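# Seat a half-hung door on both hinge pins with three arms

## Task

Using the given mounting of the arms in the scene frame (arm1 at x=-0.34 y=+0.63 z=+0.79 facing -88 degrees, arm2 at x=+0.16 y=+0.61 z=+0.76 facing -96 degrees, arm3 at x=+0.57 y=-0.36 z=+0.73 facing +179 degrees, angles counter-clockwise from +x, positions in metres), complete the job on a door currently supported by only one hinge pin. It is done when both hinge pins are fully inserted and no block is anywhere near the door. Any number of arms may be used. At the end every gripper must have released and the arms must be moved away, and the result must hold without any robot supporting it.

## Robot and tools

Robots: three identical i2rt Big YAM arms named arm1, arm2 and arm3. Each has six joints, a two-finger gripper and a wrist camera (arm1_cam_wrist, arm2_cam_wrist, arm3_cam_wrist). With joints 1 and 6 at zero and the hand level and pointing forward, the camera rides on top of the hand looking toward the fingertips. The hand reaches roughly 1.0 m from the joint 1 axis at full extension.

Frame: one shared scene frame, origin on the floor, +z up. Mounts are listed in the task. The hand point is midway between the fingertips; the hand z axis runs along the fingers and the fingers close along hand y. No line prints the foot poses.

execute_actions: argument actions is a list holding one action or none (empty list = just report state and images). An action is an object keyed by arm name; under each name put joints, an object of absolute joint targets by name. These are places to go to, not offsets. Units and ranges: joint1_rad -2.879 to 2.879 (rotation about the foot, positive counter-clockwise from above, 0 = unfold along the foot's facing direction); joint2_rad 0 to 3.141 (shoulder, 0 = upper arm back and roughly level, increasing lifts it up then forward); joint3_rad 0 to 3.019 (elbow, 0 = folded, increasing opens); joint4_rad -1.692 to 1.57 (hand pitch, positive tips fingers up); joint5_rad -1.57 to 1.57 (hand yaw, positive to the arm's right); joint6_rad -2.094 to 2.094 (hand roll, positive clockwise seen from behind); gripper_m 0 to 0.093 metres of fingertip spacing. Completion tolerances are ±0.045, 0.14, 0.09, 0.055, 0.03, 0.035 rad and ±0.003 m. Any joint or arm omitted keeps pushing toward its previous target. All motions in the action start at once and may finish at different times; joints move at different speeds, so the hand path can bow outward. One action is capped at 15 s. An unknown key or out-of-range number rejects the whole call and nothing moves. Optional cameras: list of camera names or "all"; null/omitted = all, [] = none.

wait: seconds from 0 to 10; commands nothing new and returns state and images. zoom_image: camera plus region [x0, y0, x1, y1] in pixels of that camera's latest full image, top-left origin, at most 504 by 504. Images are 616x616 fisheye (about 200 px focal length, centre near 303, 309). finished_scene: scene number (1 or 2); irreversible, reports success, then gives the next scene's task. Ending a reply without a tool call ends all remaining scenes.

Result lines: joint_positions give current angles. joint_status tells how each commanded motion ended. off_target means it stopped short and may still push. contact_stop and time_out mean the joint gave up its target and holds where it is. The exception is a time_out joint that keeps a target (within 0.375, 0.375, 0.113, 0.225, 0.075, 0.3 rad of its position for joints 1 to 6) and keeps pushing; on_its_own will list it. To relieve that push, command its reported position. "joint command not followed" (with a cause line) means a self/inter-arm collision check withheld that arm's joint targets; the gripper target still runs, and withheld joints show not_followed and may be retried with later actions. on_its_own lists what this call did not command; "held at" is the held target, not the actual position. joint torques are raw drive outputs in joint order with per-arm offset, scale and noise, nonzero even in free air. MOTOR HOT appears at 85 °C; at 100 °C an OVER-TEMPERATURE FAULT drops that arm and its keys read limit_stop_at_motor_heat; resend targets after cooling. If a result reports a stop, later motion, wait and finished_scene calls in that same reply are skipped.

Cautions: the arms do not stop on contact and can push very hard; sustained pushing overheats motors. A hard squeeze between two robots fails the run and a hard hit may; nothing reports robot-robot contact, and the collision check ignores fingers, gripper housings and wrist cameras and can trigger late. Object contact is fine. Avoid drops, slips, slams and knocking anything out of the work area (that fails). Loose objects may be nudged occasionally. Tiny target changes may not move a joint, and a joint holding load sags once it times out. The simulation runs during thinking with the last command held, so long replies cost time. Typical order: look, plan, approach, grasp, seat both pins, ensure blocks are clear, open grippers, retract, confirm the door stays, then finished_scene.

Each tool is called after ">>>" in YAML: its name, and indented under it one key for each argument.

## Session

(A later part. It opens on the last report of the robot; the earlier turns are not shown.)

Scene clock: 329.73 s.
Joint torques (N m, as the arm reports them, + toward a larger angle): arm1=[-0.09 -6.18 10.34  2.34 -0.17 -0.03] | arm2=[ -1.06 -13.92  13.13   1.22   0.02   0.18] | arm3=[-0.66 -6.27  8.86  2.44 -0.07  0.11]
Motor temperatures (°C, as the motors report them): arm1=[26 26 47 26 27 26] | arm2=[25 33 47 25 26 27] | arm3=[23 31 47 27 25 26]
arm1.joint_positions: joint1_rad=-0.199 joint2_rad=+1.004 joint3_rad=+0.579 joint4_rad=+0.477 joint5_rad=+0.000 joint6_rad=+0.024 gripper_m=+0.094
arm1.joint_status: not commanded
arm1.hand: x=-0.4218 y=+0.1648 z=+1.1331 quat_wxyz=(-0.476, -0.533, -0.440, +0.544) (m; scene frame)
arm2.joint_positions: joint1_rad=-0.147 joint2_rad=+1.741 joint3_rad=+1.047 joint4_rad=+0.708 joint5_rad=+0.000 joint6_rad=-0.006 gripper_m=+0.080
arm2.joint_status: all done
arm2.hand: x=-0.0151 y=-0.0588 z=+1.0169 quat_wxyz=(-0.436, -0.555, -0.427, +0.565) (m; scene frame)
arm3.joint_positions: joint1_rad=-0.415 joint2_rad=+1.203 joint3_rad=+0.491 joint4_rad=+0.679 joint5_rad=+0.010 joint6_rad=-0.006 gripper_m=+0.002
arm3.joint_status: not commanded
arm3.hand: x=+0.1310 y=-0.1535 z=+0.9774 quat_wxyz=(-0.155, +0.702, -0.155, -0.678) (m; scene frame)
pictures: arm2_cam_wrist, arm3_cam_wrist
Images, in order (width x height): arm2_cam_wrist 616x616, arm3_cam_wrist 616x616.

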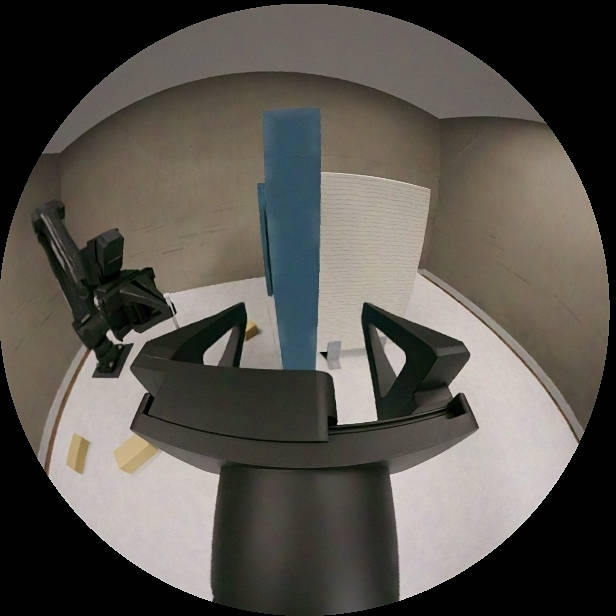

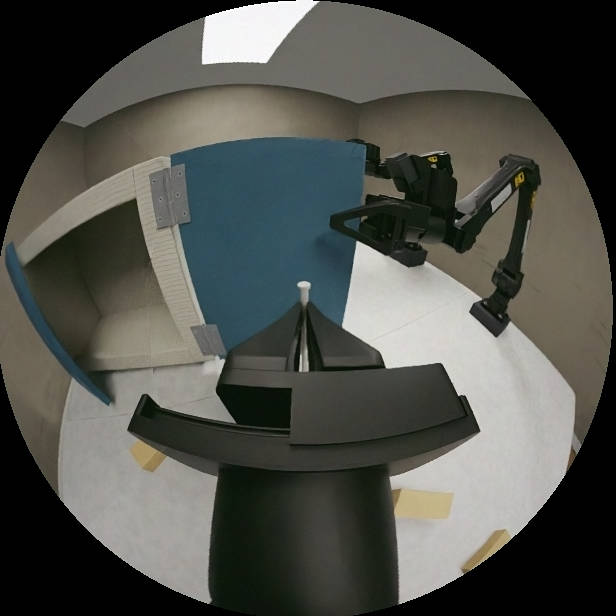

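Straddling. Close, then swing a bit more open.

>>> execute_actions:
  actions:
    - {"arm2":{"joints":{"gripper_m":0.0}}}
  cameras: []

>>> execute_actions:
  actions:
    - {"arm2":{"joints":{"joint1_rad":-0.2,"joint2_rad":1.7}},"arm3":{"joints":{"joint2_rad":1.45,"joint3_rad":0.62,"joint4_rad":0.83}},"arm1":{"joints":{"joint1_rad":0.3}}}

Scene clock: 334.27 s.
Joint torques (N m, as the arm reports them, + toward a larger angle): arm1=[-0.23 -6.07 10.32  2.31 -0.16 -0.04] | arm2=[ -0.39 -13.49  13.11   1.2   -0.2    0.25] | arm3=[-0.29 -6.01  8.92  2.57 -0.08  0.11]
Motor temperatures (°C, as the motors report them): arm1=[26 26 47 26 27 26] | arm2=[25 33 47 25 26 27] | arm3=[23 31 47 27 25 26]
arm1.joint_positions: joint1_rad=-0.199 joint2_rad=+1.004 joint3_rad=+0.579 joint4_rad=+0.477 joint5_rad=+0.000 joint6_rad=+0.024 gripper_m=+0.094
arm1.joint_status: not commanded
arm1.hand: x=-0.4218 y=+0.1648 z=+1.1331 quat_wxyz=(-0.476, -0.533, -0.440, +0.544) (m; scene frame)
arm2.joint_positions: joint1_rad=-0.150 joint2_rad=+1.741 joint3_rad=+1.047 joint4_rad=+0.707 joint5_rad=+0.005 joint6_rad=-0.012 gripper_m=+0.015
arm2.joint_status: gripper_m off_target (ended at +0.015, target +0.000)
arm2.hand: x=-0.0180 y=-0.0582 z=+1.0170 quat_wxyz=(-0.432, -0.556, -0.427, +0.567) (m; scene frame)
arm3.joint_positions: joint1_rad=-0.415 joint2_rad=+1.203 joint3_rad=+0.491 joint4_rad=+0.679 joint5_rad=+0.010 joint6_rad=-0.006 gripper_m=+0.002
arm3.joint_status: not commanded
arm3.hand: x=+0.1310 y=-0.1535 z=+0.9774 quat_wxyz=(-0.155, +0.702, -0.155, -0.678) (m; scene frame)
pictures: none
No camera images: the call's "cameras" was empty. Leave "cameras" out to get every camera's image.

Scene clock: 335.40 s.
Joint torques (N m, as the arm reports them, + toward a larger angle): arm1=[-0.19 -6.12 10.3   2.33 -0.14 -0.03] | arm2=[ -3.45 -17.31  12.98   1.31   0.83   0.24] | arm3=[-0.2  -8.61  9.76  2.35 -0.1   0.12]
Motor temperatures (°C, as the motors report them): arm1=[26 26 47 26 27 26] | arm2=[25 33 48 25 27 27] | arm3=[23 31 47 27 25 26]
arm1.joint_positions: joint1_rad=+0.299 joint2_rad=+1.004 joint3_rad=+0.579 joint4_rad=+0.477 joint5_rad=+0.000 joint6_rad=+0.024 gripper_m=+0.094
arm1.joint_status: all done
arm1.hand: x=-0.1911 y=+0.1849 z=+1.1345 quat_wxyz=(-0.597, -0.408, -0.556, +0.410) (m; scene frame)
arm2.joint_positions: joint1_rad=-0.165 joint2_rad=+1.739 joint3_rad=+1.048 joint4_rad=+0.703 joint5_rad=-0.018 joint6_rad=-0.012 gripper_m=+0.015
arm2.joint_status: all done
arm2.hand: x=-0.0241 y=-0.0564 z=+1.0175 quat_wxyz=(-0.434, -0.554, -0.430, +0.565) (m; scene frame)
arm3.joint_positions: joint1_rad=-0.415 joint2_rad=+1.453 joint3_rad=+0.590 joint4_rad=+0.810 joint5_rad=+0.010 joint6_rad=-0.006 gripper_m=+0.002
arm3.joint_status: all done
arm3.hand: x=+0.0813 y=-0.1306 z=+0.9386 quat_wxyz=(-0.153, +0.708, -0.156, -0.671) (m; scene frame)
pictures: arm1_cam_wrist, arm2_cam_wrist, arm3_cam_wrist
Images, in order (width x height): arm1_cam_wrist 616x616, arm2_cam_wrist 616x616, arm3_cam_wrist 616x616.

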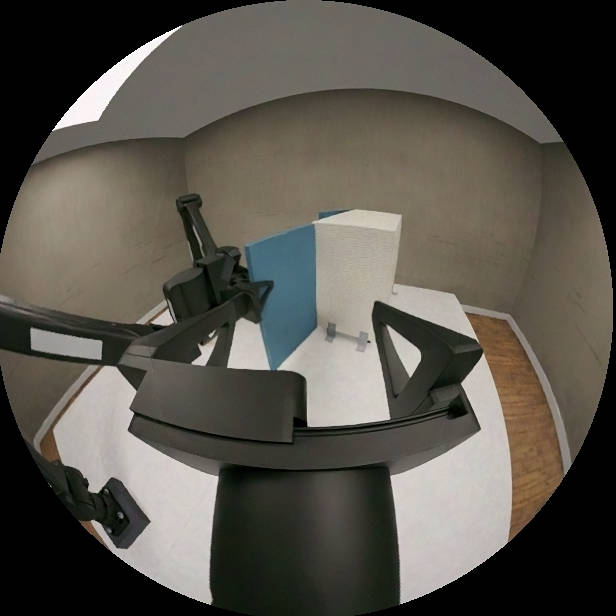

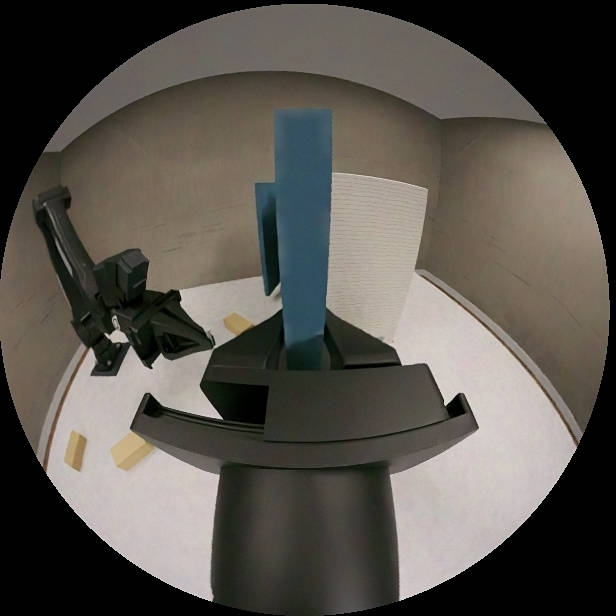

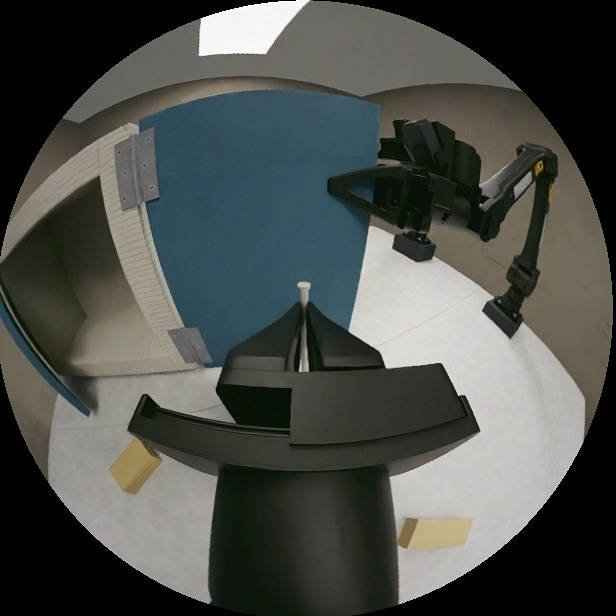

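>>> execute_actions:
  actions:
    - {"arm2":{"joints":{"joint1_rad":-0.25,"joint5_rad":-0.22,"joint2_rad":1.7}},"arm3":{"joints":{"joint1_rad":-0.17,"joint2_rad":1.6,"joint3_rad":0.72,"joint4_rad":0.87,"joint5_rad":0.015}}}

Scene clock: 341.90 s.
Joint torques (N m, as the arm reports them, + toward a larger angle): arm1=[-0.22 -6.09 10.37  2.38 -0.15 -0.03] | arm2=[ -1.75 -17.62  11.85   2.08  -0.84   0.24] | arm3=[-1.32 -9.79  9.17  2.53 -0.15  0.11]
Motor temperatures (°C, as the motors report them): arm1=[26 26 47 26 27 26] | arm2=[25 34 48 25 27 27] | arm3=[23 31 47 27 25 26]
arm1.joint_positions: joint1_rad=+0.299 joint2_rad=+1.004 joint3_rad=+0.579 joint4_rad=+0.477 joint5_rad=+0.000 joint6_rad=+0.024 gripper_m=+0.094
arm1.joint_status: not commanded
arm1.hand: x=-0.1911 y=+0.1849 z=+1.1345 quat_wxyz=(-0.597, -0.408, -0.556, +0.410) (m; scene frame)
arm2.joint_positions: joint1_rad=-0.234 joint2_rad=+1.739 joint3_rad=+1.062 joint4_rad=+0.685 joint5_rad=-0.200 joint6_rad=-0.012 gripper_m=+0.015
arm2.joint_status: all done
arm2.hand: x=-0.0405 y=-0.0526 z=+1.0200 quat_wxyz=(-0.464, -0.530, -0.461, +0.539) (m; scene frame)
arm3.joint_positions: joint1_rad=-0.159 joint2_rad=+1.600 joint3_rad=+0.692 joint4_rad=+0.851 joint5_rad=+0.015 joint6_rad=-0.006 gripper_m=+0.002
arm3.joint_status: all done
arm3.hand: x=-0.0021 y=-0.2536 z=+0.9188 quat_wxyz=(-0.067, +0.724, -0.066, -0.683) (m; scene frame)
pictures: arm1_cam_wrist, arm2_cam_wrist, arm3_cam_wrist
Images, in order (width x height): arm1_cam_wrist 616x616, arm2_cam_wrist 616x616, arm3_cam_wrist 616x616.

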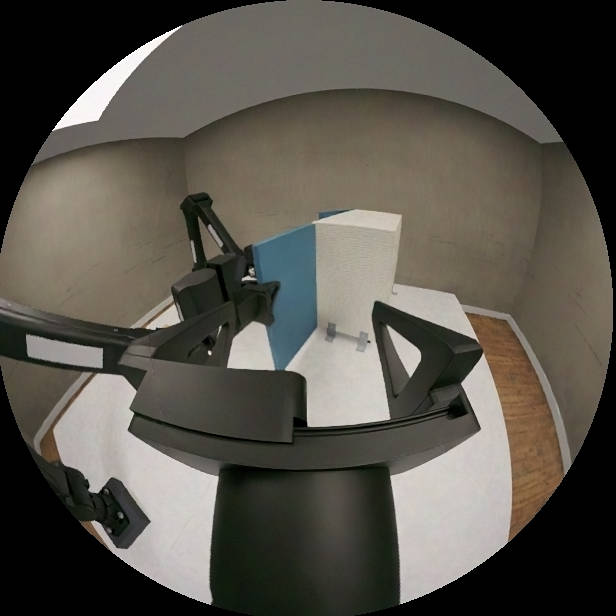

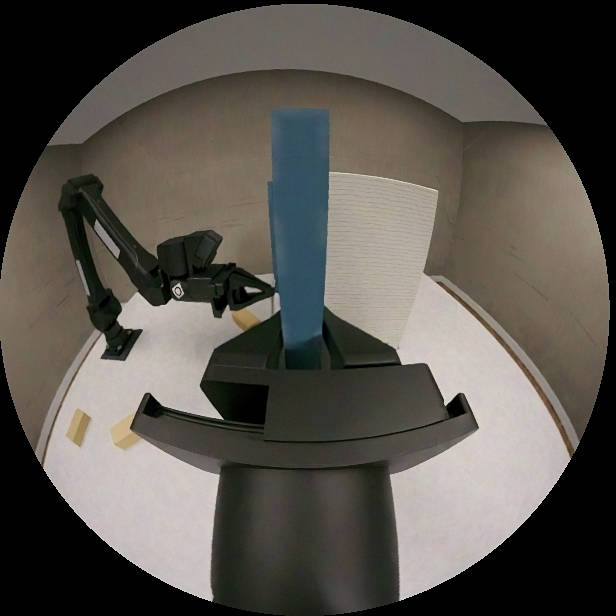

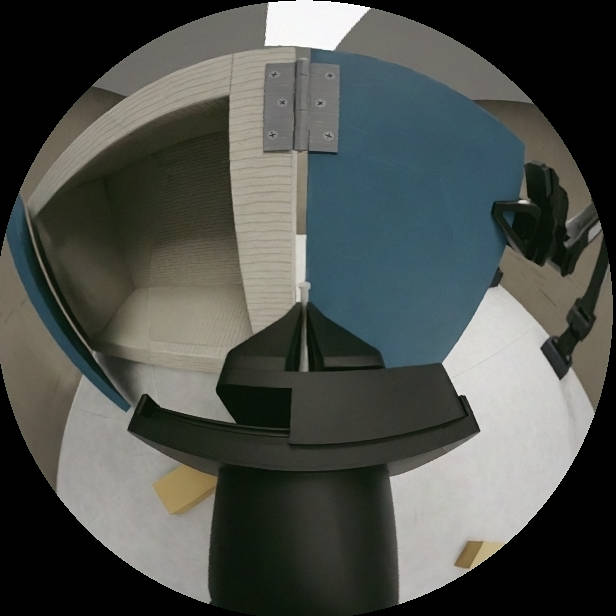

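>>> execute_actions:
  actions:
    - {"arm3":{"joints":{"joint2_rad":1.70,"joint3_rad":0.84,"joint4_rad":0.875}}}
  cameras: ["arm2_cam_wrist","arm3_cam_wrist"]

>>> zoom_image:
  camera: "arm2_cam_wrist"
  region: [200,240,320,350]

>>> zoom_image:
  camera: "arm3_cam_wrist"
  region: [240,230,370,380]

Scene clock: 355.77 s.
Joint torques (N m, as the arm reports them, + toward a larger angle): arm1=[-0.07 -5.94 10.3   2.35 -0.14 -0.04] | arm2=[ -2.   -17.63  11.93   2.02  -0.86   0.26] | arm3=[ -0.71 -11.16  10.15   2.48  -0.13   0.09]
Motor temperatures (°C, as the motors report them): arm1=[26 26 47 26 27 26] | arm2=[25 35 48 25 27 27] | arm3=[23 32 47 27 25 26]
arm1.joint_positions: joint1_rad=+0.299 joint2_rad=+1.004 joint3_rad=+0.579 joint4_rad=+0.477 joint5_rad=+0.000 joint6_rad=+0.024 gripper_m=+0.094
arm1.joint_status: not commanded
arm1.hand: x=-0.1911 y=+0.1849 z=+1.1345 quat_wxyz=(-0.597, -0.408, -0.556, +0.410) (m; scene frame)
arm2.joint_positions: joint1_rad=-0.234 joint2_rad=+1.739 joint3_rad=+1.062 joint4_rad=+0.685 joint5_rad=-0.200 joint6_rad=-0.012 gripper_m=+0.015
arm2.joint_status: not commanded
arm2.hand: x=-0.0405 y=-0.0526 z=+1.0200 quat_wxyz=(-0.464, -0.530, -0.461, +0.539) (m; scene frame)
arm3.joint_positions: joint1_rad=-0.159 joint2_rad=+1.694 joint3_rad=+0.802 joint4_rad=+0.854 joint5_rad=+0.015 joint6_rad=-0.006 gripper_m=+0.002
arm3.joint_status: all done
arm3.hand: x=-0.0415 y=-0.2466 z=+0.9184 quat_wxyz=(-0.068, +0.717, -0.065, -0.690) (m; scene frame)
pictures: arm2_cam_wrist, arm3_cam_wrist
Images, in order (width x height): arm2_cam_wrist 616x616, arm3_cam_wrist 616x616.

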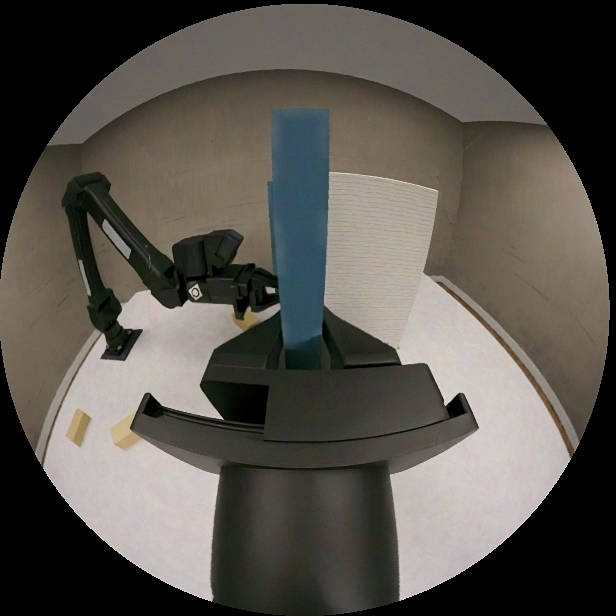

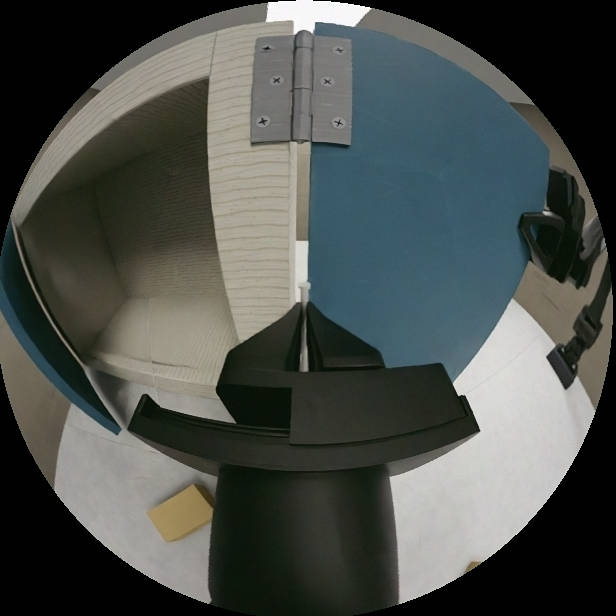

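Region (200, 240, 320, 350) of arm2_cam_wrist's 616x616 image, scaled by 4.200, with more detail than that image has; it fills the top 462 rows of this view, and the rest is white.

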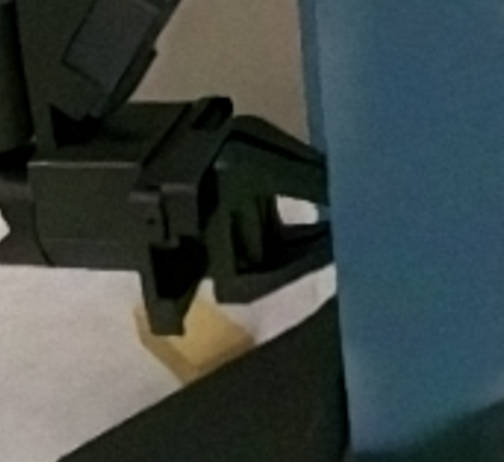

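Region (240, 230, 370, 380) of arm3_cam_wrist's 616x616 image, scaled by 3.360, with more detail than that image has; it fills the left 437 columns of this view, and the rest is white.

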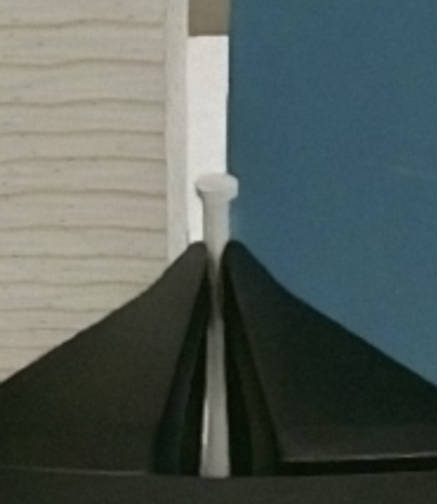

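>>> execute_actions:
  actions:
    - {"arm3":{"joints":{"joint3_rad":0.865,"joint4_rad":0.90}}}
  cameras: []

>>> execute_actions:
  actions:
    - {"arm3":{"joints":{"joint2_rad":1.74,"joint3_rad":0.84,"joint4_rad":0.92}}}
  cameras: ["arm3_cam_wrist"]

Scene clock: 361.73 s.
Joint torques (N m, as the arm reports them, + toward a larger angle): arm1=[-0.15 -6.17 10.36  2.33 -0.14 -0.03] | arm2=[ -2.   -17.45  11.85   1.94  -0.85   0.27] | arm3=[ -0.9  -10.93  10.59   2.57  -0.15   0.09]
Motor temperatures (°C, as the motors report them): arm1=[26 26 47 26 27 26] | arm2=[25 35 48 25 27 27] | arm3=[23 32 48 27 25 26]
arm1.joint_positions: joint1_rad=+0.299 joint2_rad=+1.004 joint3_rad=+0.579 joint4_rad=+0.477 joint5_rad=+0.000 joint6_rad=+0.024 gripper_m=+0.094
arm1.joint_status: not commanded
arm1.hand: x=-0.1911 y=+0.1849 z=+1.1345 quat_wxyz=(-0.597, -0.408, -0.556, +0.410) (m; scene frame)
arm2.joint_positions: joint1_rad=-0.234 joint2_rad=+1.739 joint3_rad=+1.062 joint4_rad=+0.685 joint5_rad=-0.200 joint6_rad=-0.012 gripper_m=+0.015
arm2.joint_status: not commanded
arm2.hand: x=-0.0405 y=-0.0526 z=+1.0200 quat_wxyz=(-0.464, -0.530, -0.461, +0.539) (m; scene frame)
arm3.joint_positions: joint1_rad=-0.159 joint2_rad=+1.694 joint3_rad=+0.824 joint4_rad=+0.880 joint5_rad=+0.015 joint6_rad=-0.006 gripper_m=+0.002
arm3.joint_status: all done
arm3.hand: x=-0.0481 y=-0.2455 z=+0.9355 quat_wxyz=(-0.069, +0.701, -0.064, -0.707) (m; scene frame)
pictures: none
No camera images: the call's "cameras" was empty. Leave "cameras" out to get every camera's image.

Scene clock: 362.37 s.
Joint torques (N m, as the arm reports them, + toward a larger angle): arm1=[-0.13 -6.01 10.32  2.37 -0.15 -0.03] | arm2=[ -1.85 -17.07  11.95   2.09  -0.87   0.3 ] | arm3=[ -0.5  -10.39   8.37   2.46  -0.09   0.1 ]
Motor temperatures (°C, as the motors report them): arm1=[26 26 47 26 27 26] | arm2=[25 35 48 25 27 27] | arm3=[23 32 48 27 25 26]
arm1.joint_positions: joint1_rad=+0.299 joint2_rad=+1.004 joint3_rad=+0.579 joint4_rad=+0.477 joint5_rad=+0.000 joint6_rad=+0.024 gripper_m=+0.094
arm1.joint_status: not commanded
arm1.hand: x=-0.1911 y=+0.1849 z=+1.1345 quat_wxyz=(-0.597, -0.408, -0.556, +0.410) (m; scene frame)
arm2.joint_positions: joint1_rad=-0.234 joint2_rad=+1.739 joint3_rad=+1.062 joint4_rad=+0.685 joint5_rad=-0.200 joint6_rad=-0.014 gripper_m=+0.015
arm2.joint_status: not commanded
arm2.hand: x=-0.0405 y=-0.0526 z=+1.0200 quat_wxyz=(-0.463, -0.530, -0.462, +0.540) (m; scene frame)
arm3.joint_positions: joint1_rad=-0.159 joint2_rad=+1.719 joint3_rad=+0.824 joint4_rad=+0.904 joint5_rad=+0.015 joint6_rad=-0.006 gripper_m=+0.002
arm3.joint_status: all done
arm3.hand: x=-0.0499 y=-0.2452 z=+0.9263 quat_wxyz=(-0.069, +0.701, -0.064, -0.707) (m; scene frame)
pictures: arm3_cam_wrist
Images, in order (width x height): arm3_cam_wrist 616x616.

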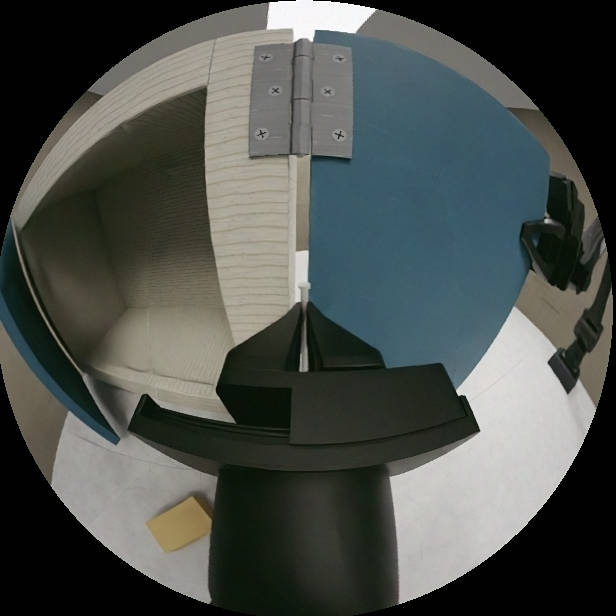

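>>> execute_actions:
  actions:
    - {"arm3":{"joints":{"joint2_rad":1.765,"joint3_rad":0.83,"joint4_rad":0.945}}}
  cameras: ["arm3_cam_wrist"]

Scene clock: 365.57 s.
Joint torques (N m, as the arm reports them, + toward a larger angle): arm1=[-0.09 -6.22 10.32  2.35 -0.15 -0.03] | arm2=[ -1.87 -17.13  11.84   2.04  -0.86   0.31] | arm3=[-0.9  -9.21  7.4   1.96 -0.09  0.06]
Motor temperatures (°C, as the motors report them): arm1=[26 26 47 26 27 26] | arm2=[25 35 48 25 27 27] | arm3=[23 32 47 27 25 26]
arm1.joint_positions: joint1_rad=+0.299 joint2_rad=+1.004 joint3_rad=+0.579 joint4_rad=+0.477 joint5_rad=+0.000 joint6_rad=+0.024 gripper_m=+0.094
arm1.joint_status: not commanded
arm1.hand: x=-0.1911 y=+0.1849 z=+1.1345 quat_wxyz=(-0.597, -0.408, -0.556, +0.410) (m; scene frame)
arm2.joint_positions: joint1_rad=-0.235 joint2_rad=+1.739 joint3_rad=+1.062 joint4_rad=+0.685 joint5_rad=-0.200 joint6_rad=-0.017 gripper_m=+0.015
arm2.joint_status: not commanded
arm2.hand: x=-0.0408 y=-0.0525 z=+1.0200 quat_wxyz=(-0.462, -0.529, -0.463, +0.541) (m; scene frame)
arm3.joint_positions: joint1_rad=-0.159 joint2_rad=+1.732 joint3_rad=+0.824 joint4_rad=+0.935 joint5_rad=+0.015 joint6_rad=-0.006 gripper_m=+0.002
arm3.joint_status: all done
arm3.hand: x=-0.0505 y=-0.2451 z=+0.9258 quat_wxyz=(-0.070, +0.694, -0.064, -0.713) (m; scene frame)
pictures: arm3_cam_wrist
Images, in order (width x height): arm3_cam_wrist 616x616.

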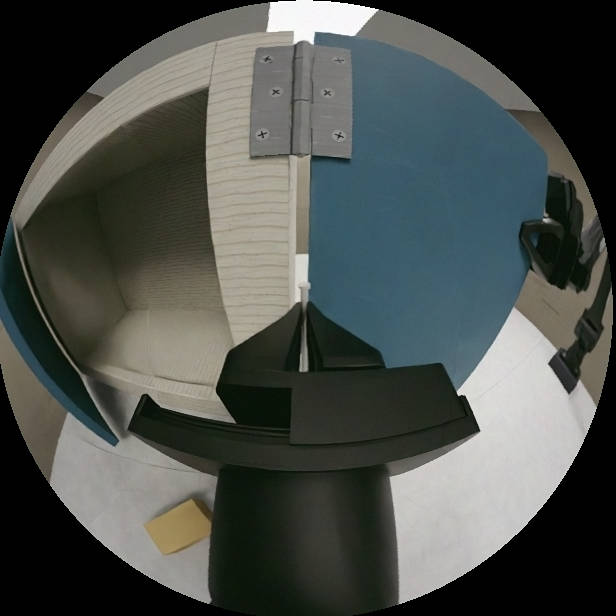

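>>> execute_actions:
  actions:
    - {"arm3":{"joints":{"joint2_rad":1.73,"joint3_rad":0.80,"joint4_rad":0.925}}}
  cameras: []

>>> execute_actions:
  actions:
    - {"arm3":{"joints":{"joint2_rad":1.735,"joint3_rad":0.78,"joint4_rad":0.92}}}
  cameras: ["arm3_cam_wrist"]

Scene clock: 371.23 s.
Joint torques (N m, as the arm reports them, + toward a larger angle): arm1=[-0.13 -6.08 10.31  2.33 -0.15 -0.02] | arm2=[ -2.09 -17.72  11.92   1.95  -0.79   0.32] | arm3=[ -0.95 -12.25   6.77   1.47  -0.1    0.09]
Motor temperatures (°C, as the motors report them): arm1=[26 26 47 26 27 26] | arm2=[25 35 48 25 27 27] | arm3=[23 32 47 27 25 26]
arm1.joint_positions: joint1_rad=+0.299 joint2_rad=+1.004 joint3_rad=+0.579 joint4_rad=+0.477 joint5_rad=+0.000 joint6_rad=+0.024 gripper_m=+0.094
arm1.joint_status: not commanded
arm1.hand: x=-0.1911 y=+0.1849 z=+1.1345 quat_wxyz=(-0.597, -0.408, -0.556, +0.410) (m; scene frame)
arm2.joint_positions: joint1_rad=-0.235 joint2_rad=+1.739 joint3_rad=+1.062 joint4_rad=+0.685 joint5_rad=-0.201 joint6_rad=-0.017 gripper_m=+0.015
arm2.joint_status: not commanded
arm2.hand: x=-0.0407 y=-0.0525 z=+1.0200 quat_wxyz=(-0.463, -0.529, -0.463, +0.540) (m; scene frame)
arm3.joint_positions: joint1_rad=-0.159 joint2_rad=+1.732 joint3_rad=+0.801 joint4_rad=+0.933 joint5_rad=+0.015 joint6_rad=-0.006 gripper_m=+0.002
arm3.joint_status: all done
arm3.hand: x=-0.0438 y=-0.2462 z=+0.9144 quat_wxyz=(-0.069, +0.703, -0.064, -0.705) (m; scene frame)
pictures: none
No camera images: the call's "cameras" was empty. Leave "cameras" out to get every camera's image.

Scene clock: 371.80 s.
Joint torques (N m, as the arm reports them, + toward a larger angle): arm1=[-0.19 -6.04 10.35  2.33 -0.15 -0.03] | arm2=[ -1.68 -17.37  11.76   2.    -0.81   0.3 ] | arm3=[ -0.52 -11.04   6.59   1.43  -0.13   0.1 ]
Motor temperatures (°C, as the motors report them): arm1=[26 26 47 26 27 26] | arm2=[25 35 48 25 27 27] | arm3=[23 32 47 27 25 26]
arm1.joint_positions: joint1_rad=+0.299 joint2_rad=+1.004 joint3_rad=+0.579 joint4_rad=+0.477 joint5_rad=+0.000 joint6_rad=+0.024 gripper_m=+0.094
arm1.joint_status: not commanded
arm1.hand: x=-0.1911 y=+0.1849 z=+1.1345 quat_wxyz=(-0.597, -0.408, -0.556, +0.410) (m; scene frame)
arm2.joint_positions: joint1_rad=-0.235 joint2_rad=+1.739 joint3_rad=+1.062 joint4_rad=+0.685 joint5_rad=-0.201 joint6_rad=-0.017 gripper_m=+0.015
arm2.joint_status: not commanded
arm2.hand: x=-0.0407 y=-0.0525 z=+1.0200 quat_wxyz=(-0.463, -0.529, -0.463, +0.540) (m; scene frame)
arm3.joint_positions: joint1_rad=-0.159 joint2_rad=+1.732 joint3_rad=+0.782 joint4_rad=+0.929 joint5_rad=+0.015 joint6_rad=-0.006 gripper_m=+0.002
arm3.joint_status: all done
arm3.hand: x=-0.0378 y=-0.2473 z=+0.9041 quat_wxyz=(-0.068, +0.712, -0.065, -0.696) (m; scene frame)
pictures: arm3_cam_wrist
Images, in order (width x height): arm3_cam_wrist 616x616.

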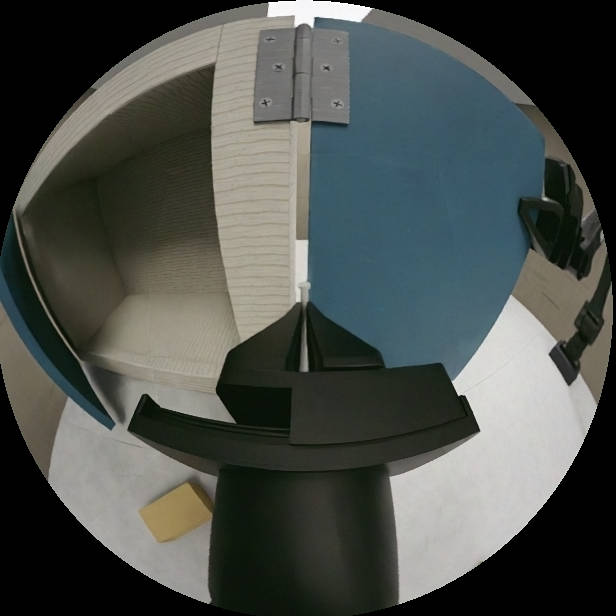

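>>> zoom_image:
  camera: "arm3_cam_wrist"
  region: [240,230,370,380]

Region (240, 230, 370, 380) of arm3_cam_wrist's 616x616 image, scaled by 3.360, with more detail than that image has; it fills the left 437 columns of this view, and the rest is white.

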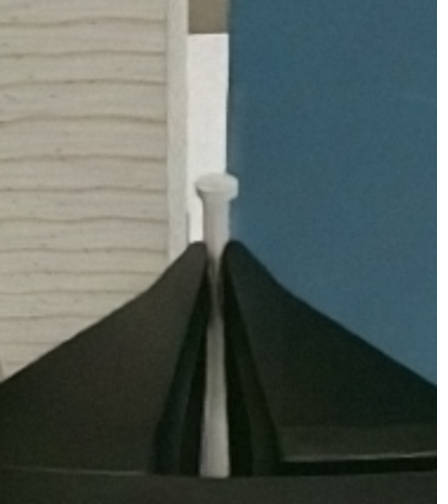

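>>> execute_actions:
  actions:
    - {"arm3":{"joints":{"joint2_rad":1.70,"joint3_rad":0.875,"joint4_rad":0.93}}}
  cameras: []

>>> execute_actions:
  actions:
    - {"arm3":{"joints":{"joint2_rad":1.77,"joint3_rad":0.86,"joint4_rad":0.95}}}
  cameras: []

>>> execute_actions:
  actions:
    - {"arm3":{"joints":{"joint5_rad":0.06}}}
  cameras: []

>>> execute_actions:
  actions:
    - {"arm3":{"joints":{"joint5_rad":-0.04}}}
  cameras: ["arm3_cam_wrist"]

Scene clock: 386.97 s.
Joint torques (N m, as the arm reports them, + toward a larger angle): arm1=[-0.09 -6.18 10.31  2.34 -0.14 -0.02] | arm2=[ -1.71 -17.25  11.86   1.99  -0.79   0.29] | arm3=[ -0.89 -13.76  11.23   1.83  -0.12   0.1 ]
Motor temperatures (°C, as the motors report them): arm1=[26 26 47 26 27 26] | arm2=[25 35 48 25 27 27] | arm3=[23 32 45 27 25 26]
arm1.joint_positions: joint1_rad=+0.299 joint2_rad=+1.004 joint3_rad=+0.579 joint4_rad=+0.477 joint5_rad=+0.000 joint6_rad=+0.024 gripper_m=+0.094
arm1.joint_status: not commanded
arm1.hand: x=-0.1911 y=+0.1849 z=+1.1345 quat_wxyz=(-0.597, -0.408, -0.556, +0.410) (m; scene frame)
arm2.joint_positions: joint1_rad=-0.235 joint2_rad=+1.739 joint3_rad=+1.062 joint4_rad=+0.685 joint5_rad=-0.201 joint6_rad=-0.019 gripper_m=+0.015
arm2.joint_status: not commanded
arm2.hand: x=-0.0411 y=-0.0525 z=+1.0202 quat_wxyz=(-0.462, -0.528, -0.463, +0.541) (m; scene frame)
arm3.joint_positions: joint1_rad=-0.159 joint2_rad=+1.724 joint3_rad=+0.825 joint4_rad=+0.928 joint5_rad=+0.015 joint6_rad=-0.006 gripper_m=+0.002
arm3.joint_status: all done
arm3.hand: x=-0.0504 y=-0.2451 z=+0.9293 quat_wxyz=(-0.070, +0.694, -0.064, -0.714) (m; scene frame)
pictures: none
No camera images: the call's "cameras" was empty. Leave "cameras" out to get every camera's image.

Scene clock: 387.63 s.
Joint torques (N m, as the arm reports them, + toward a larger angle): arm1=[ 0.05 -6.13 10.32  2.35 -0.14 -0.04] | arm2=[ -1.76 -17.3   11.74   1.89  -0.8    0.33] | arm3=[-0.85 -9.12  9.99  2.01 -0.11  0.11]
Motor temperatures (°C, as the motors report them): arm1=[26 26 47 26 27 26] | arm2=[25 35 48 25 27 27] | arm3=[23 32 46 27 25 26]
arm1.joint_positions: joint1_rad=+0.299 joint2_rad=+1.004 joint3_rad=+0.579 joint4_rad=+0.477 joint5_rad=+0.000 joint6_rad=+0.024 gripper_m=+0.094
arm1.joint_status: not commanded
arm1.hand: x=-0.1911 y=+0.1849 z=+1.1345 quat_wxyz=(-0.597, -0.408, -0.556, +0.410) (m; scene frame)
arm2.joint_positions: joint1_rad=-0.235 joint2_rad=+1.739 joint3_rad=+1.062 joint4_rad=+0.685 joint5_rad=-0.201 joint6_rad=-0.019 gripper_m=+0.015
arm2.joint_status: not commanded
arm2.hand: x=-0.0411 y=-0.0525 z=+1.0202 quat_wxyz=(-0.462, -0.528, -0.463, +0.541) (m; scene frame)
arm3.joint_positions: joint1_rad=-0.159 joint2_rad=+1.732 joint3_rad=+0.825 joint4_rad=+0.944 joint5_rad=+0.015 joint6_rad=-0.006 gripper_m=+0.002
arm3.joint_status: all done
arm3.hand: x=-0.0508 y=-0.2450 z=+0.9285 quat_wxyz=(-0.070, +0.691, -0.063, -0.717) (m; scene frame)
pictures: none
No camera images: the call's "cameras" was empty. Leave "cameras" out to get every camera's image.

Scene clock: 388.20 s.
Joint torques (N m, as the arm reports them, + toward a larger angle): arm1=[-0.08 -6.07 10.31  2.38 -0.15 -0.03] | arm2=[ -1.58 -17.03  11.87   1.97  -0.8    0.33] | arm3=[-0.59 -9.46  9.94  1.99  0.55  0.09]
Motor temperatures (°C, as the motors report them): arm1=[26 26 47 26 27 26] | arm2=[25 35 48 25 27 27] | arm3=[23 32 46 27 25 26]
arm1.joint_positions: joint1_rad=+0.299 joint2_rad=+1.004 joint3_rad=+0.579 joint4_rad=+0.477 joint5_rad=+0.000 joint6_rad=+0.024 gripper_m=+0.094
arm1.joint_status: not commanded
arm1.hand: x=-0.1911 y=+0.1849 z=+1.1345 quat_wxyz=(-0.597, -0.408, -0.556, +0.410) (m; scene frame)
arm2.joint_positions: joint1_rad=-0.235 joint2_rad=+1.739 joint3_rad=+1.062 joint4_rad=+0.685 joint5_rad=-0.201 joint6_rad=-0.019 gripper_m=+0.015
arm2.joint_status: not commanded
arm2.hand: x=-0.0411 y=-0.0525 z=+1.0202 quat_wxyz=(-0.462, -0.528, -0.463, +0.541) (m; scene frame)
arm3.joint_positions: joint1_rad=-0.158 joint2_rad=+1.735 joint3_rad=+0.825 joint4_rad=+0.944 joint5_rad=+0.042 joint6_rad=-0.006 gripper_m=+0.002
arm3.joint_status: all done
arm3.hand: x=-0.0501 y=-0.2406 z=+0.9264 quat_wxyz=(-0.079, +0.691, -0.073, -0.715) (m; scene frame)
pictures: none
No camera images: the call's "cameras" was empty. Leave "cameras" out to get every camera's image.

Scene clock: 388.87 s.
Joint torques (N m, as the arm reports them, + toward a larger angle): arm1=[-0.15 -6.13 10.34  2.34 -0.15 -0.03] | arm2=[ -1.93 -17.45  11.94   2.05  -0.8    0.35] | arm3=[ 0.45 -9.19  9.93  2.08 -0.68  0.1 ]
Motor temperatures (°C, as the motors report them): arm1=[26 26 47 26 27 26] | arm2=[25 35 48 25 27 27] | arm3=[23 32 46 27 25 26]
arm1.joint_positions: joint1_rad=+0.299 joint2_rad=+1.004 joint3_rad=+0.579 joint4_rad=+0.477 joint5_rad=+0.000 joint6_rad=+0.024 gripper_m=+0.094
arm1.joint_status: not commanded
arm1.hand: x=-0.1911 y=+0.1849 z=+1.1345 quat_wxyz=(-0.597, -0.408, -0.556, +0.410) (m; scene frame)
arm2.joint_positions: joint1_rad=-0.235 joint2_rad=+1.740 joint3_rad=+1.062 joint4_rad=+0.685 joint5_rad=-0.201 joint6_rad=-0.020 gripper_m=+0.015
arm2.joint_status: not commanded
arm2.hand: x=-0.0411 y=-0.0525 z=+1.0200 quat_wxyz=(-0.462, -0.528, -0.464, +0.541) (m; scene frame)
arm3.joint_positions: joint1_rad=-0.174 joint2_rad=+1.735 joint3_rad=+0.825 joint4_rad=+0.944 joint5_rad=-0.026 joint6_rad=-0.006 gripper_m=+0.002
arm3.joint_status: all done
arm3.hand: x=-0.0505 y=-0.2423 z=+0.9264 quat_wxyz=(-0.062, +0.693, -0.054, -0.716) (m; scene frame)
pictures: arm3_cam_wrist
Images, in order (width x height): arm3_cam_wrist 616x616.

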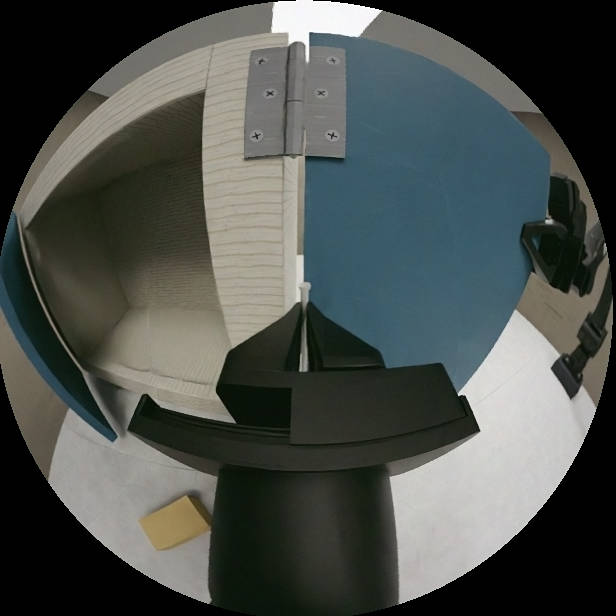

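>>> execute_actions:
  actions:
    - {"arm3":{"joints":{"joint1_rad":-0.15,"joint5_rad":0.015,"joint2_rad":1.70,"joint3_rad":0.77,"joint4_rad":1.09}}}
  cameras: ["arm3_cam_wrist","arm2_cam_wrist"]

Scene clock: 397.80 s.
Joint torques (N m, as the arm reports them, + toward a larger angle): arm1=[-0.04 -5.94 10.32  2.32 -0.14 -0.03] | arm2=[ -1.37 -17.41  11.88   2.02  -0.76   0.32] | arm3=[  1.53 -13.06   6.63   2.44  -0.01   0.1 ]
Motor temperatures (°C, as the motors report them): arm1=[26 26 48 26 27 26] | arm2=[25 36 48 25 27 27] | arm3=[23 32 47 27 25 26]
arm1.joint_positions: joint1_rad=+0.299 joint2_rad=+1.004 joint3_rad=+0.579 joint4_rad=+0.477 joint5_rad=+0.000 joint6_rad=+0.024 gripper_m=+0.094
arm1.joint_status: not commanded
arm1.hand: x=-0.1911 y=+0.1849 z=+1.1345 quat_wxyz=(-0.597, -0.408, -0.556, +0.410) (m; scene frame)
arm2.joint_positions: joint1_rad=-0.235 joint2_rad=+1.740 joint3_rad=+1.062 joint4_rad=+0.685 joint5_rad=-0.202 joint6_rad=-0.017 gripper_m=+0.015
arm2.joint_status: not commanded
arm2.hand: x=-0.0410 y=-0.0525 z=+1.0200 quat_wxyz=(-0.463, -0.529, -0.463, +0.540) (m; scene frame)
arm3.joint_positions: joint1_rad=-0.163 joint2_rad=+1.723 joint3_rad=+0.770 joint4_rad=+1.069 joint5_rad=+0.011 joint6_rad=-0.006 gripper_m=+0.002
arm3.joint_status: all done
arm3.hand: x=-0.0320 y=-0.2463 z=+0.9387 quat_wxyz=(-0.073, +0.662, -0.061, -0.744) (m; scene frame)
pictures: arm2_cam_wrist, arm3_cam_wrist
Images, in order (width x height): arm2_cam_wrist 616x616, arm3_cam_wrist 616x616.

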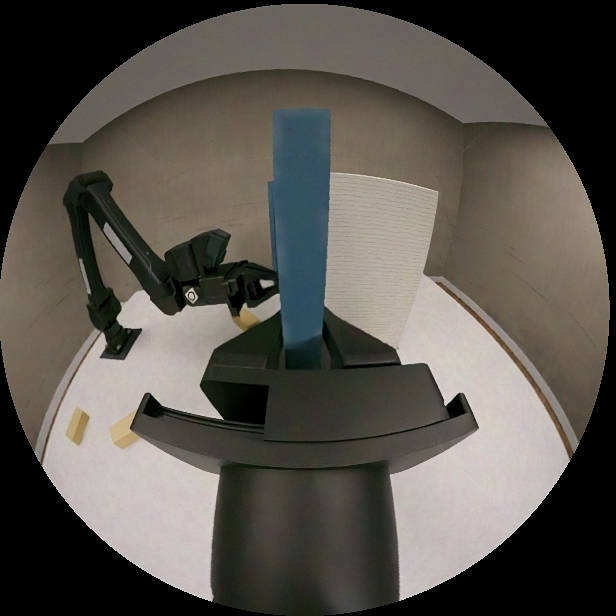

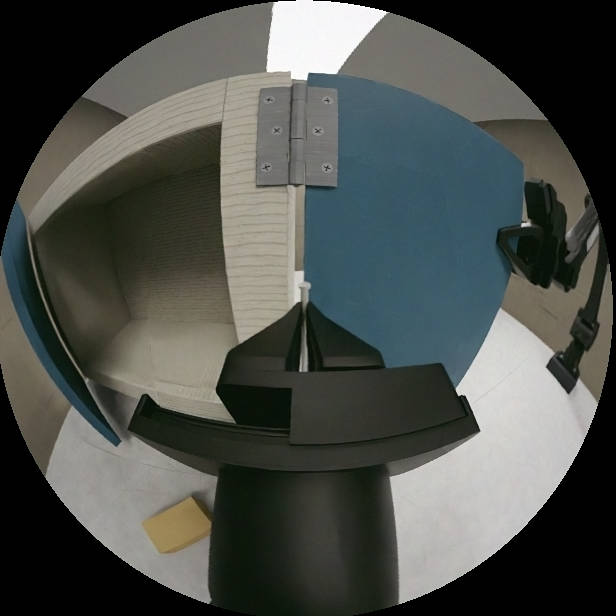

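>>> execute_actions:
  actions:
    - {"arm3":{"joints":{"joint1_rad":-0.145,"joint2_rad":1.68,"joint3_rad":0.82,"joint4_rad":1.07}}}
  cameras: ["arm3_cam_wrist"]

Scene clock: 403.27 s.
Joint torques (N m, as the arm reports them, + toward a larger angle): arm1=[-0.01 -6.27 10.31  2.36 -0.14 -0.03] | arm2=[ -1.61 -16.91  11.9    2.06  -0.76   0.3 ] | arm3=[  1.17 -12.85  10.08   1.64   0.     0.1 ]
Motor temperatures (°C, as the motors report them): arm1=[26 26 48 26 27 26] | arm2=[25 36 48 25 27 27] | arm3=[23 32 46 27 25 26]
arm1.joint_positions: joint1_rad=+0.299 joint2_rad=+1.004 joint3_rad=+0.579 joint4_rad=+0.477 joint5_rad=+0.000 joint6_rad=+0.024 gripper_m=+0.094
arm1.joint_status: not commanded
arm1.hand: x=-0.1911 y=+0.1849 z=+1.1345 quat_wxyz=(-0.597, -0.408, -0.556, +0.410) (m; scene frame)
arm2.joint_positions: joint1_rad=-0.235 joint2_rad=+1.740 joint3_rad=+1.062 joint4_rad=+0.685 joint5_rad=-0.202 joint6_rad=-0.017 gripper_m=+0.015
arm2.joint_status: not commanded
arm2.hand: x=-0.0410 y=-0.0525 z=+1.0200 quat_wxyz=(-0.463, -0.529, -0.463, +0.540) (m; scene frame)
arm3.joint_positions: joint1_rad=-0.159 joint2_rad=+1.699 joint3_rad=+0.780 joint4_rad=+1.069 joint5_rad=+0.011 joint6_rad=-0.006 gripper_m=+0.002
arm3.joint_status: all done
arm3.hand: x=-0.0329 y=-0.2483 z=+0.9572 quat_wxyz=(-0.073, +0.650, -0.059, -0.755) (m; scene frame)
pictures: arm3_cam_wrist
Images, in order (width x height): arm3_cam_wrist 616x616.

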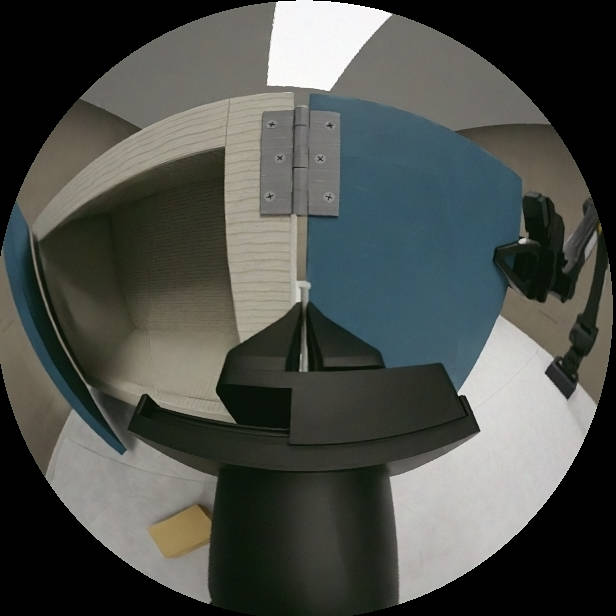

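>>> execute_actions:
  actions:
    - {"arm3":{"joints":{"joint2_rad":1.76,"joint3_rad":0.855,"joint4_rad":1.12}}}
  cameras: []

>>> execute_actions:
  actions:
    - {"arm3":{"joints":{"joint2_rad":1.80,"joint3_rad":0.83,"joint4_rad":1.15}}}
  cameras: ["arm3_cam_wrist"]

Scene clock: 409.70 s.
Joint torques (N m, as the arm reports them, + toward a larger angle): arm1=[-0.04 -6.18 10.29  2.34 -0.14 -0.03] | arm2=[ -1.53 -17.44  11.77   1.94  -0.76   0.32] | arm3=[  1.62 -11.13   9.67   2.39  -0.01   0.08]
Motor temperatures (°C, as the motors report them): arm1=[26 26 48 26 27 26] | arm2=[25 36 48 25 27 27] | arm3=[23 33 47 27 25 26]
arm1.joint_positions: joint1_rad=+0.299 joint2_rad=+1.004 joint3_rad=+0.579 joint4_rad=+0.477 joint5_rad=+0.000 joint6_rad=+0.024 gripper_m=+0.094
arm1.joint_status: not commanded
arm1.hand: x=-0.1911 y=+0.1849 z=+1.1345 quat_wxyz=(-0.597, -0.408, -0.556, +0.410) (m; scene frame)
arm2.joint_positions: joint1_rad=-0.235 joint2_rad=+1.740 joint3_rad=+1.062 joint4_rad=+0.685 joint5_rad=-0.202 joint6_rad=-0.017 gripper_m=+0.015
arm2.joint_status: not commanded
arm2.hand: x=-0.0410 y=-0.0525 z=+1.0200 quat_wxyz=(-0.463, -0.529, -0.463, +0.540) (m; scene frame)
arm3.joint_positions: joint1_rad=-0.158 joint2_rad=+1.750 joint3_rad=+0.821 joint4_rad=+1.101 joint5_rad=+0.011 joint6_rad=-0.005 gripper_m=+0.002
arm3.joint_status: all done
arm3.hand: x=-0.0475 y=-0.2466 z=+0.9539 quat_wxyz=(-0.072, +0.641, -0.058, -0.762) (m; scene frame)
pictures: none
No camera images: the call's "cameras" was empty. Leave "cameras" out to get every camera's image.

Scene clock: 410.37 s.
Joint torques (N m, as the arm reports them, + toward a larger angle): arm1=[ 0.   -6.21 10.36  2.37 -0.14 -0.03] | arm2=[ -2.01 -17.58  11.84   2.07  -0.75   0.31] | arm3=[  1.24 -10.89   7.21   2.33  -0.02   0.08]
Motor temperatures (°C, as the motors report them): arm1=[26 26 48 26 27 26] | arm2=[25 36 48 25 27 27] | arm3=[23 33 47 27 25 26]
arm1.joint_positions: joint1_rad=+0.299 joint2_rad=+1.004 joint3_rad=+0.579 joint4_rad=+0.477 joint5_rad=+0.000 joint6_rad=+0.024 gripper_m=+0.094
arm1.joint_status: not commanded
arm1.hand: x=-0.1911 y=+0.1849 z=+1.1345 quat_wxyz=(-0.597, -0.408, -0.556, +0.410) (m; scene frame)
arm2.joint_positions: joint1_rad=-0.235 joint2_rad=+1.740 joint3_rad=+1.062 joint4_rad=+0.685 joint5_rad=-0.202 joint6_rad=-0.017 gripper_m=+0.015
arm2.joint_status: not commanded
arm2.hand: x=-0.0410 y=-0.0525 z=+1.0200 quat_wxyz=(-0.463, -0.529, -0.463, +0.540) (m; scene frame)
arm3.joint_positions: joint1_rad=-0.158 joint2_rad=+1.786 joint3_rad=+0.821 joint4_rad=+1.132 joint5_rad=+0.012 joint6_rad=-0.005 gripper_m=+0.002
arm3.joint_status: all done
arm3.hand: x=-0.0494 y=-0.2462 z=+0.9394 quat_wxyz=(-0.072, +0.643, -0.059, -0.760) (m; scene frame)
pictures: arm3_cam_wrist
Images, in order (width x height): arm3_cam_wrist 616x616.

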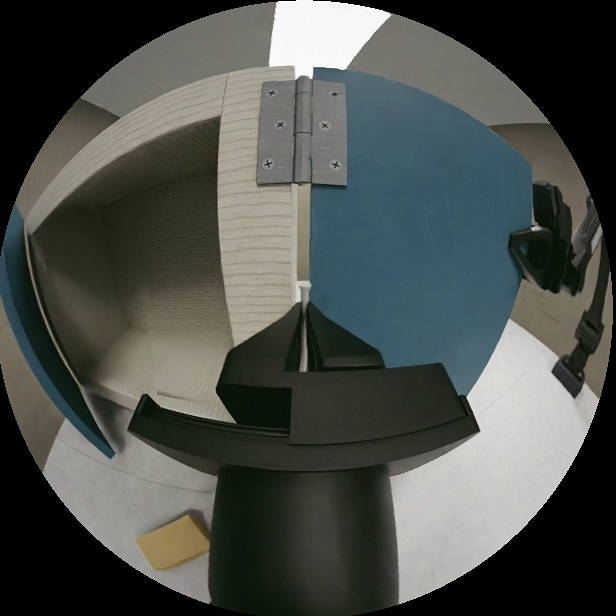

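>>> execute_actions:
  actions:
    - {"arm3":{"joints":{"joint2_rad":1.81,"joint3_rad":0.80,"joint4_rad":1.17}}}
  cameras: []

>>> execute_actions:
  actions:
    - {"arm3":{"joints":{"joint2_rad":1.85,"joint3_rad":0.80,"joint4_rad":1.2}}}
  cameras: ["arm3_cam_wrist"]

Scene clock: 415.13 s.
Joint torques (N m, as the arm reports them, + toward a larger angle): arm1=[-0.11 -6.27 10.32  2.32 -0.16 -0.03] | arm2=[ -1.71 -17.65  11.9    2.08  -0.74   0.29] | arm3=[  1.33 -10.53   6.02   2.57  -0.02   0.05]
Motor temperatures (°C, as the motors report them): arm1=[26 26 48 26 27 26] | arm2=[25 36 48 25 27 27] | arm3=[23 33 46 27 25 26]
arm1.joint_positions: joint1_rad=+0.299 joint2_rad=+1.004 joint3_rad=+0.579 joint4_rad=+0.477 joint5_rad=+0.000 joint6_rad=+0.024 gripper_m=+0.094
arm1.joint_status: not commanded
arm1.hand: x=-0.1911 y=+0.1849 z=+1.1345 quat_wxyz=(-0.597, -0.408, -0.556, +0.410) (m; scene frame)
arm2.joint_positions: joint1_rad=-0.235 joint2_rad=+1.740 joint3_rad=+1.062 joint4_rad=+0.685 joint5_rad=-0.202 joint6_rad=-0.017 gripper_m=+0.015
arm2.joint_status: not commanded
arm2.hand: x=-0.0410 y=-0.0525 z=+1.0200 quat_wxyz=(-0.463, -0.529, -0.463, +0.540) (m; scene frame)
arm3.joint_positions: joint1_rad=-0.158 joint2_rad=+1.795 joint3_rad=+0.802 joint4_rad=+1.148 joint5_rad=+0.012 joint6_rad=-0.005 gripper_m=+0.002
arm3.joint_status: all done
arm3.hand: x=-0.0442 y=-0.2471 z=+0.9295 quat_wxyz=(-0.072, +0.648, -0.059, -0.756) (m; scene frame)
pictures: none
No camera images: the call's "cameras" was empty. Leave "cameras" out to get every camera's image.

Scene clock: 415.80 s.
Joint torques (N m, as the arm reports them, + toward a larger angle): arm1=[ 0.08 -6.24 10.31  2.36 -0.16 -0.03] | arm2=[ -1.59 -17.14  11.84   1.98  -0.77   0.3 ] | arm3=[  1.19 -11.64   5.87   2.49  -0.01   0.07]
Motor temperatures (°C, as the motors report them): arm1=[26 26 48 26 27 26] | arm2=[25 36 48 25 27 27] | arm3=[23 33 46 27 25 26]
arm1.joint_positions: joint1_rad=+0.299 joint2_rad=+1.004 joint3_rad=+0.579 joint4_rad=+0.477 joint5_rad=+0.000 joint6_rad=+0.024 gripper_m=+0.094
arm1.joint_status: not commanded
arm1.hand: x=-0.1911 y=+0.1849 z=+1.1345 quat_wxyz=(-0.597, -0.408, -0.556, +0.410) (m; scene frame)
arm2.joint_positions: joint1_rad=-0.235 joint2_rad=+1.740 joint3_rad=+1.062 joint4_rad=+0.685 joint5_rad=-0.202 joint6_rad=-0.017 gripper_m=+0.015
arm2.joint_status: not commanded
arm2.hand: x=-0.0410 y=-0.0525 z=+1.0200 quat_wxyz=(-0.463, -0.529, -0.463, +0.540) (m; scene frame)
arm3.joint_positions: joint1_rad=-0.158 joint2_rad=+1.841 joint3_rad=+0.802 joint4_rad=+1.179 joint5_rad=+0.012 joint6_rad=-0.005 gripper_m=+0.002
arm3.joint_status: all done
arm3.hand: x=-0.0459 y=-0.2468 z=+0.9093 quat_wxyz=(-0.072, +0.653, -0.059, -0.752) (m; scene frame)
pictures: arm3_cam_wrist
Images, in order (width x height): arm3_cam_wrist 616x616.

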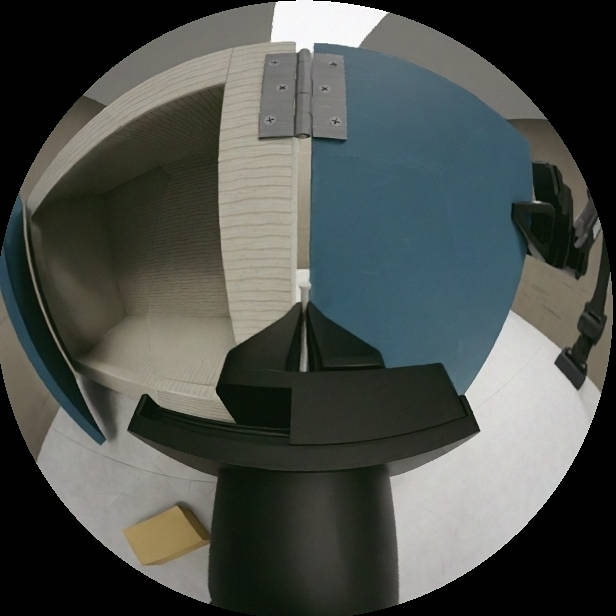

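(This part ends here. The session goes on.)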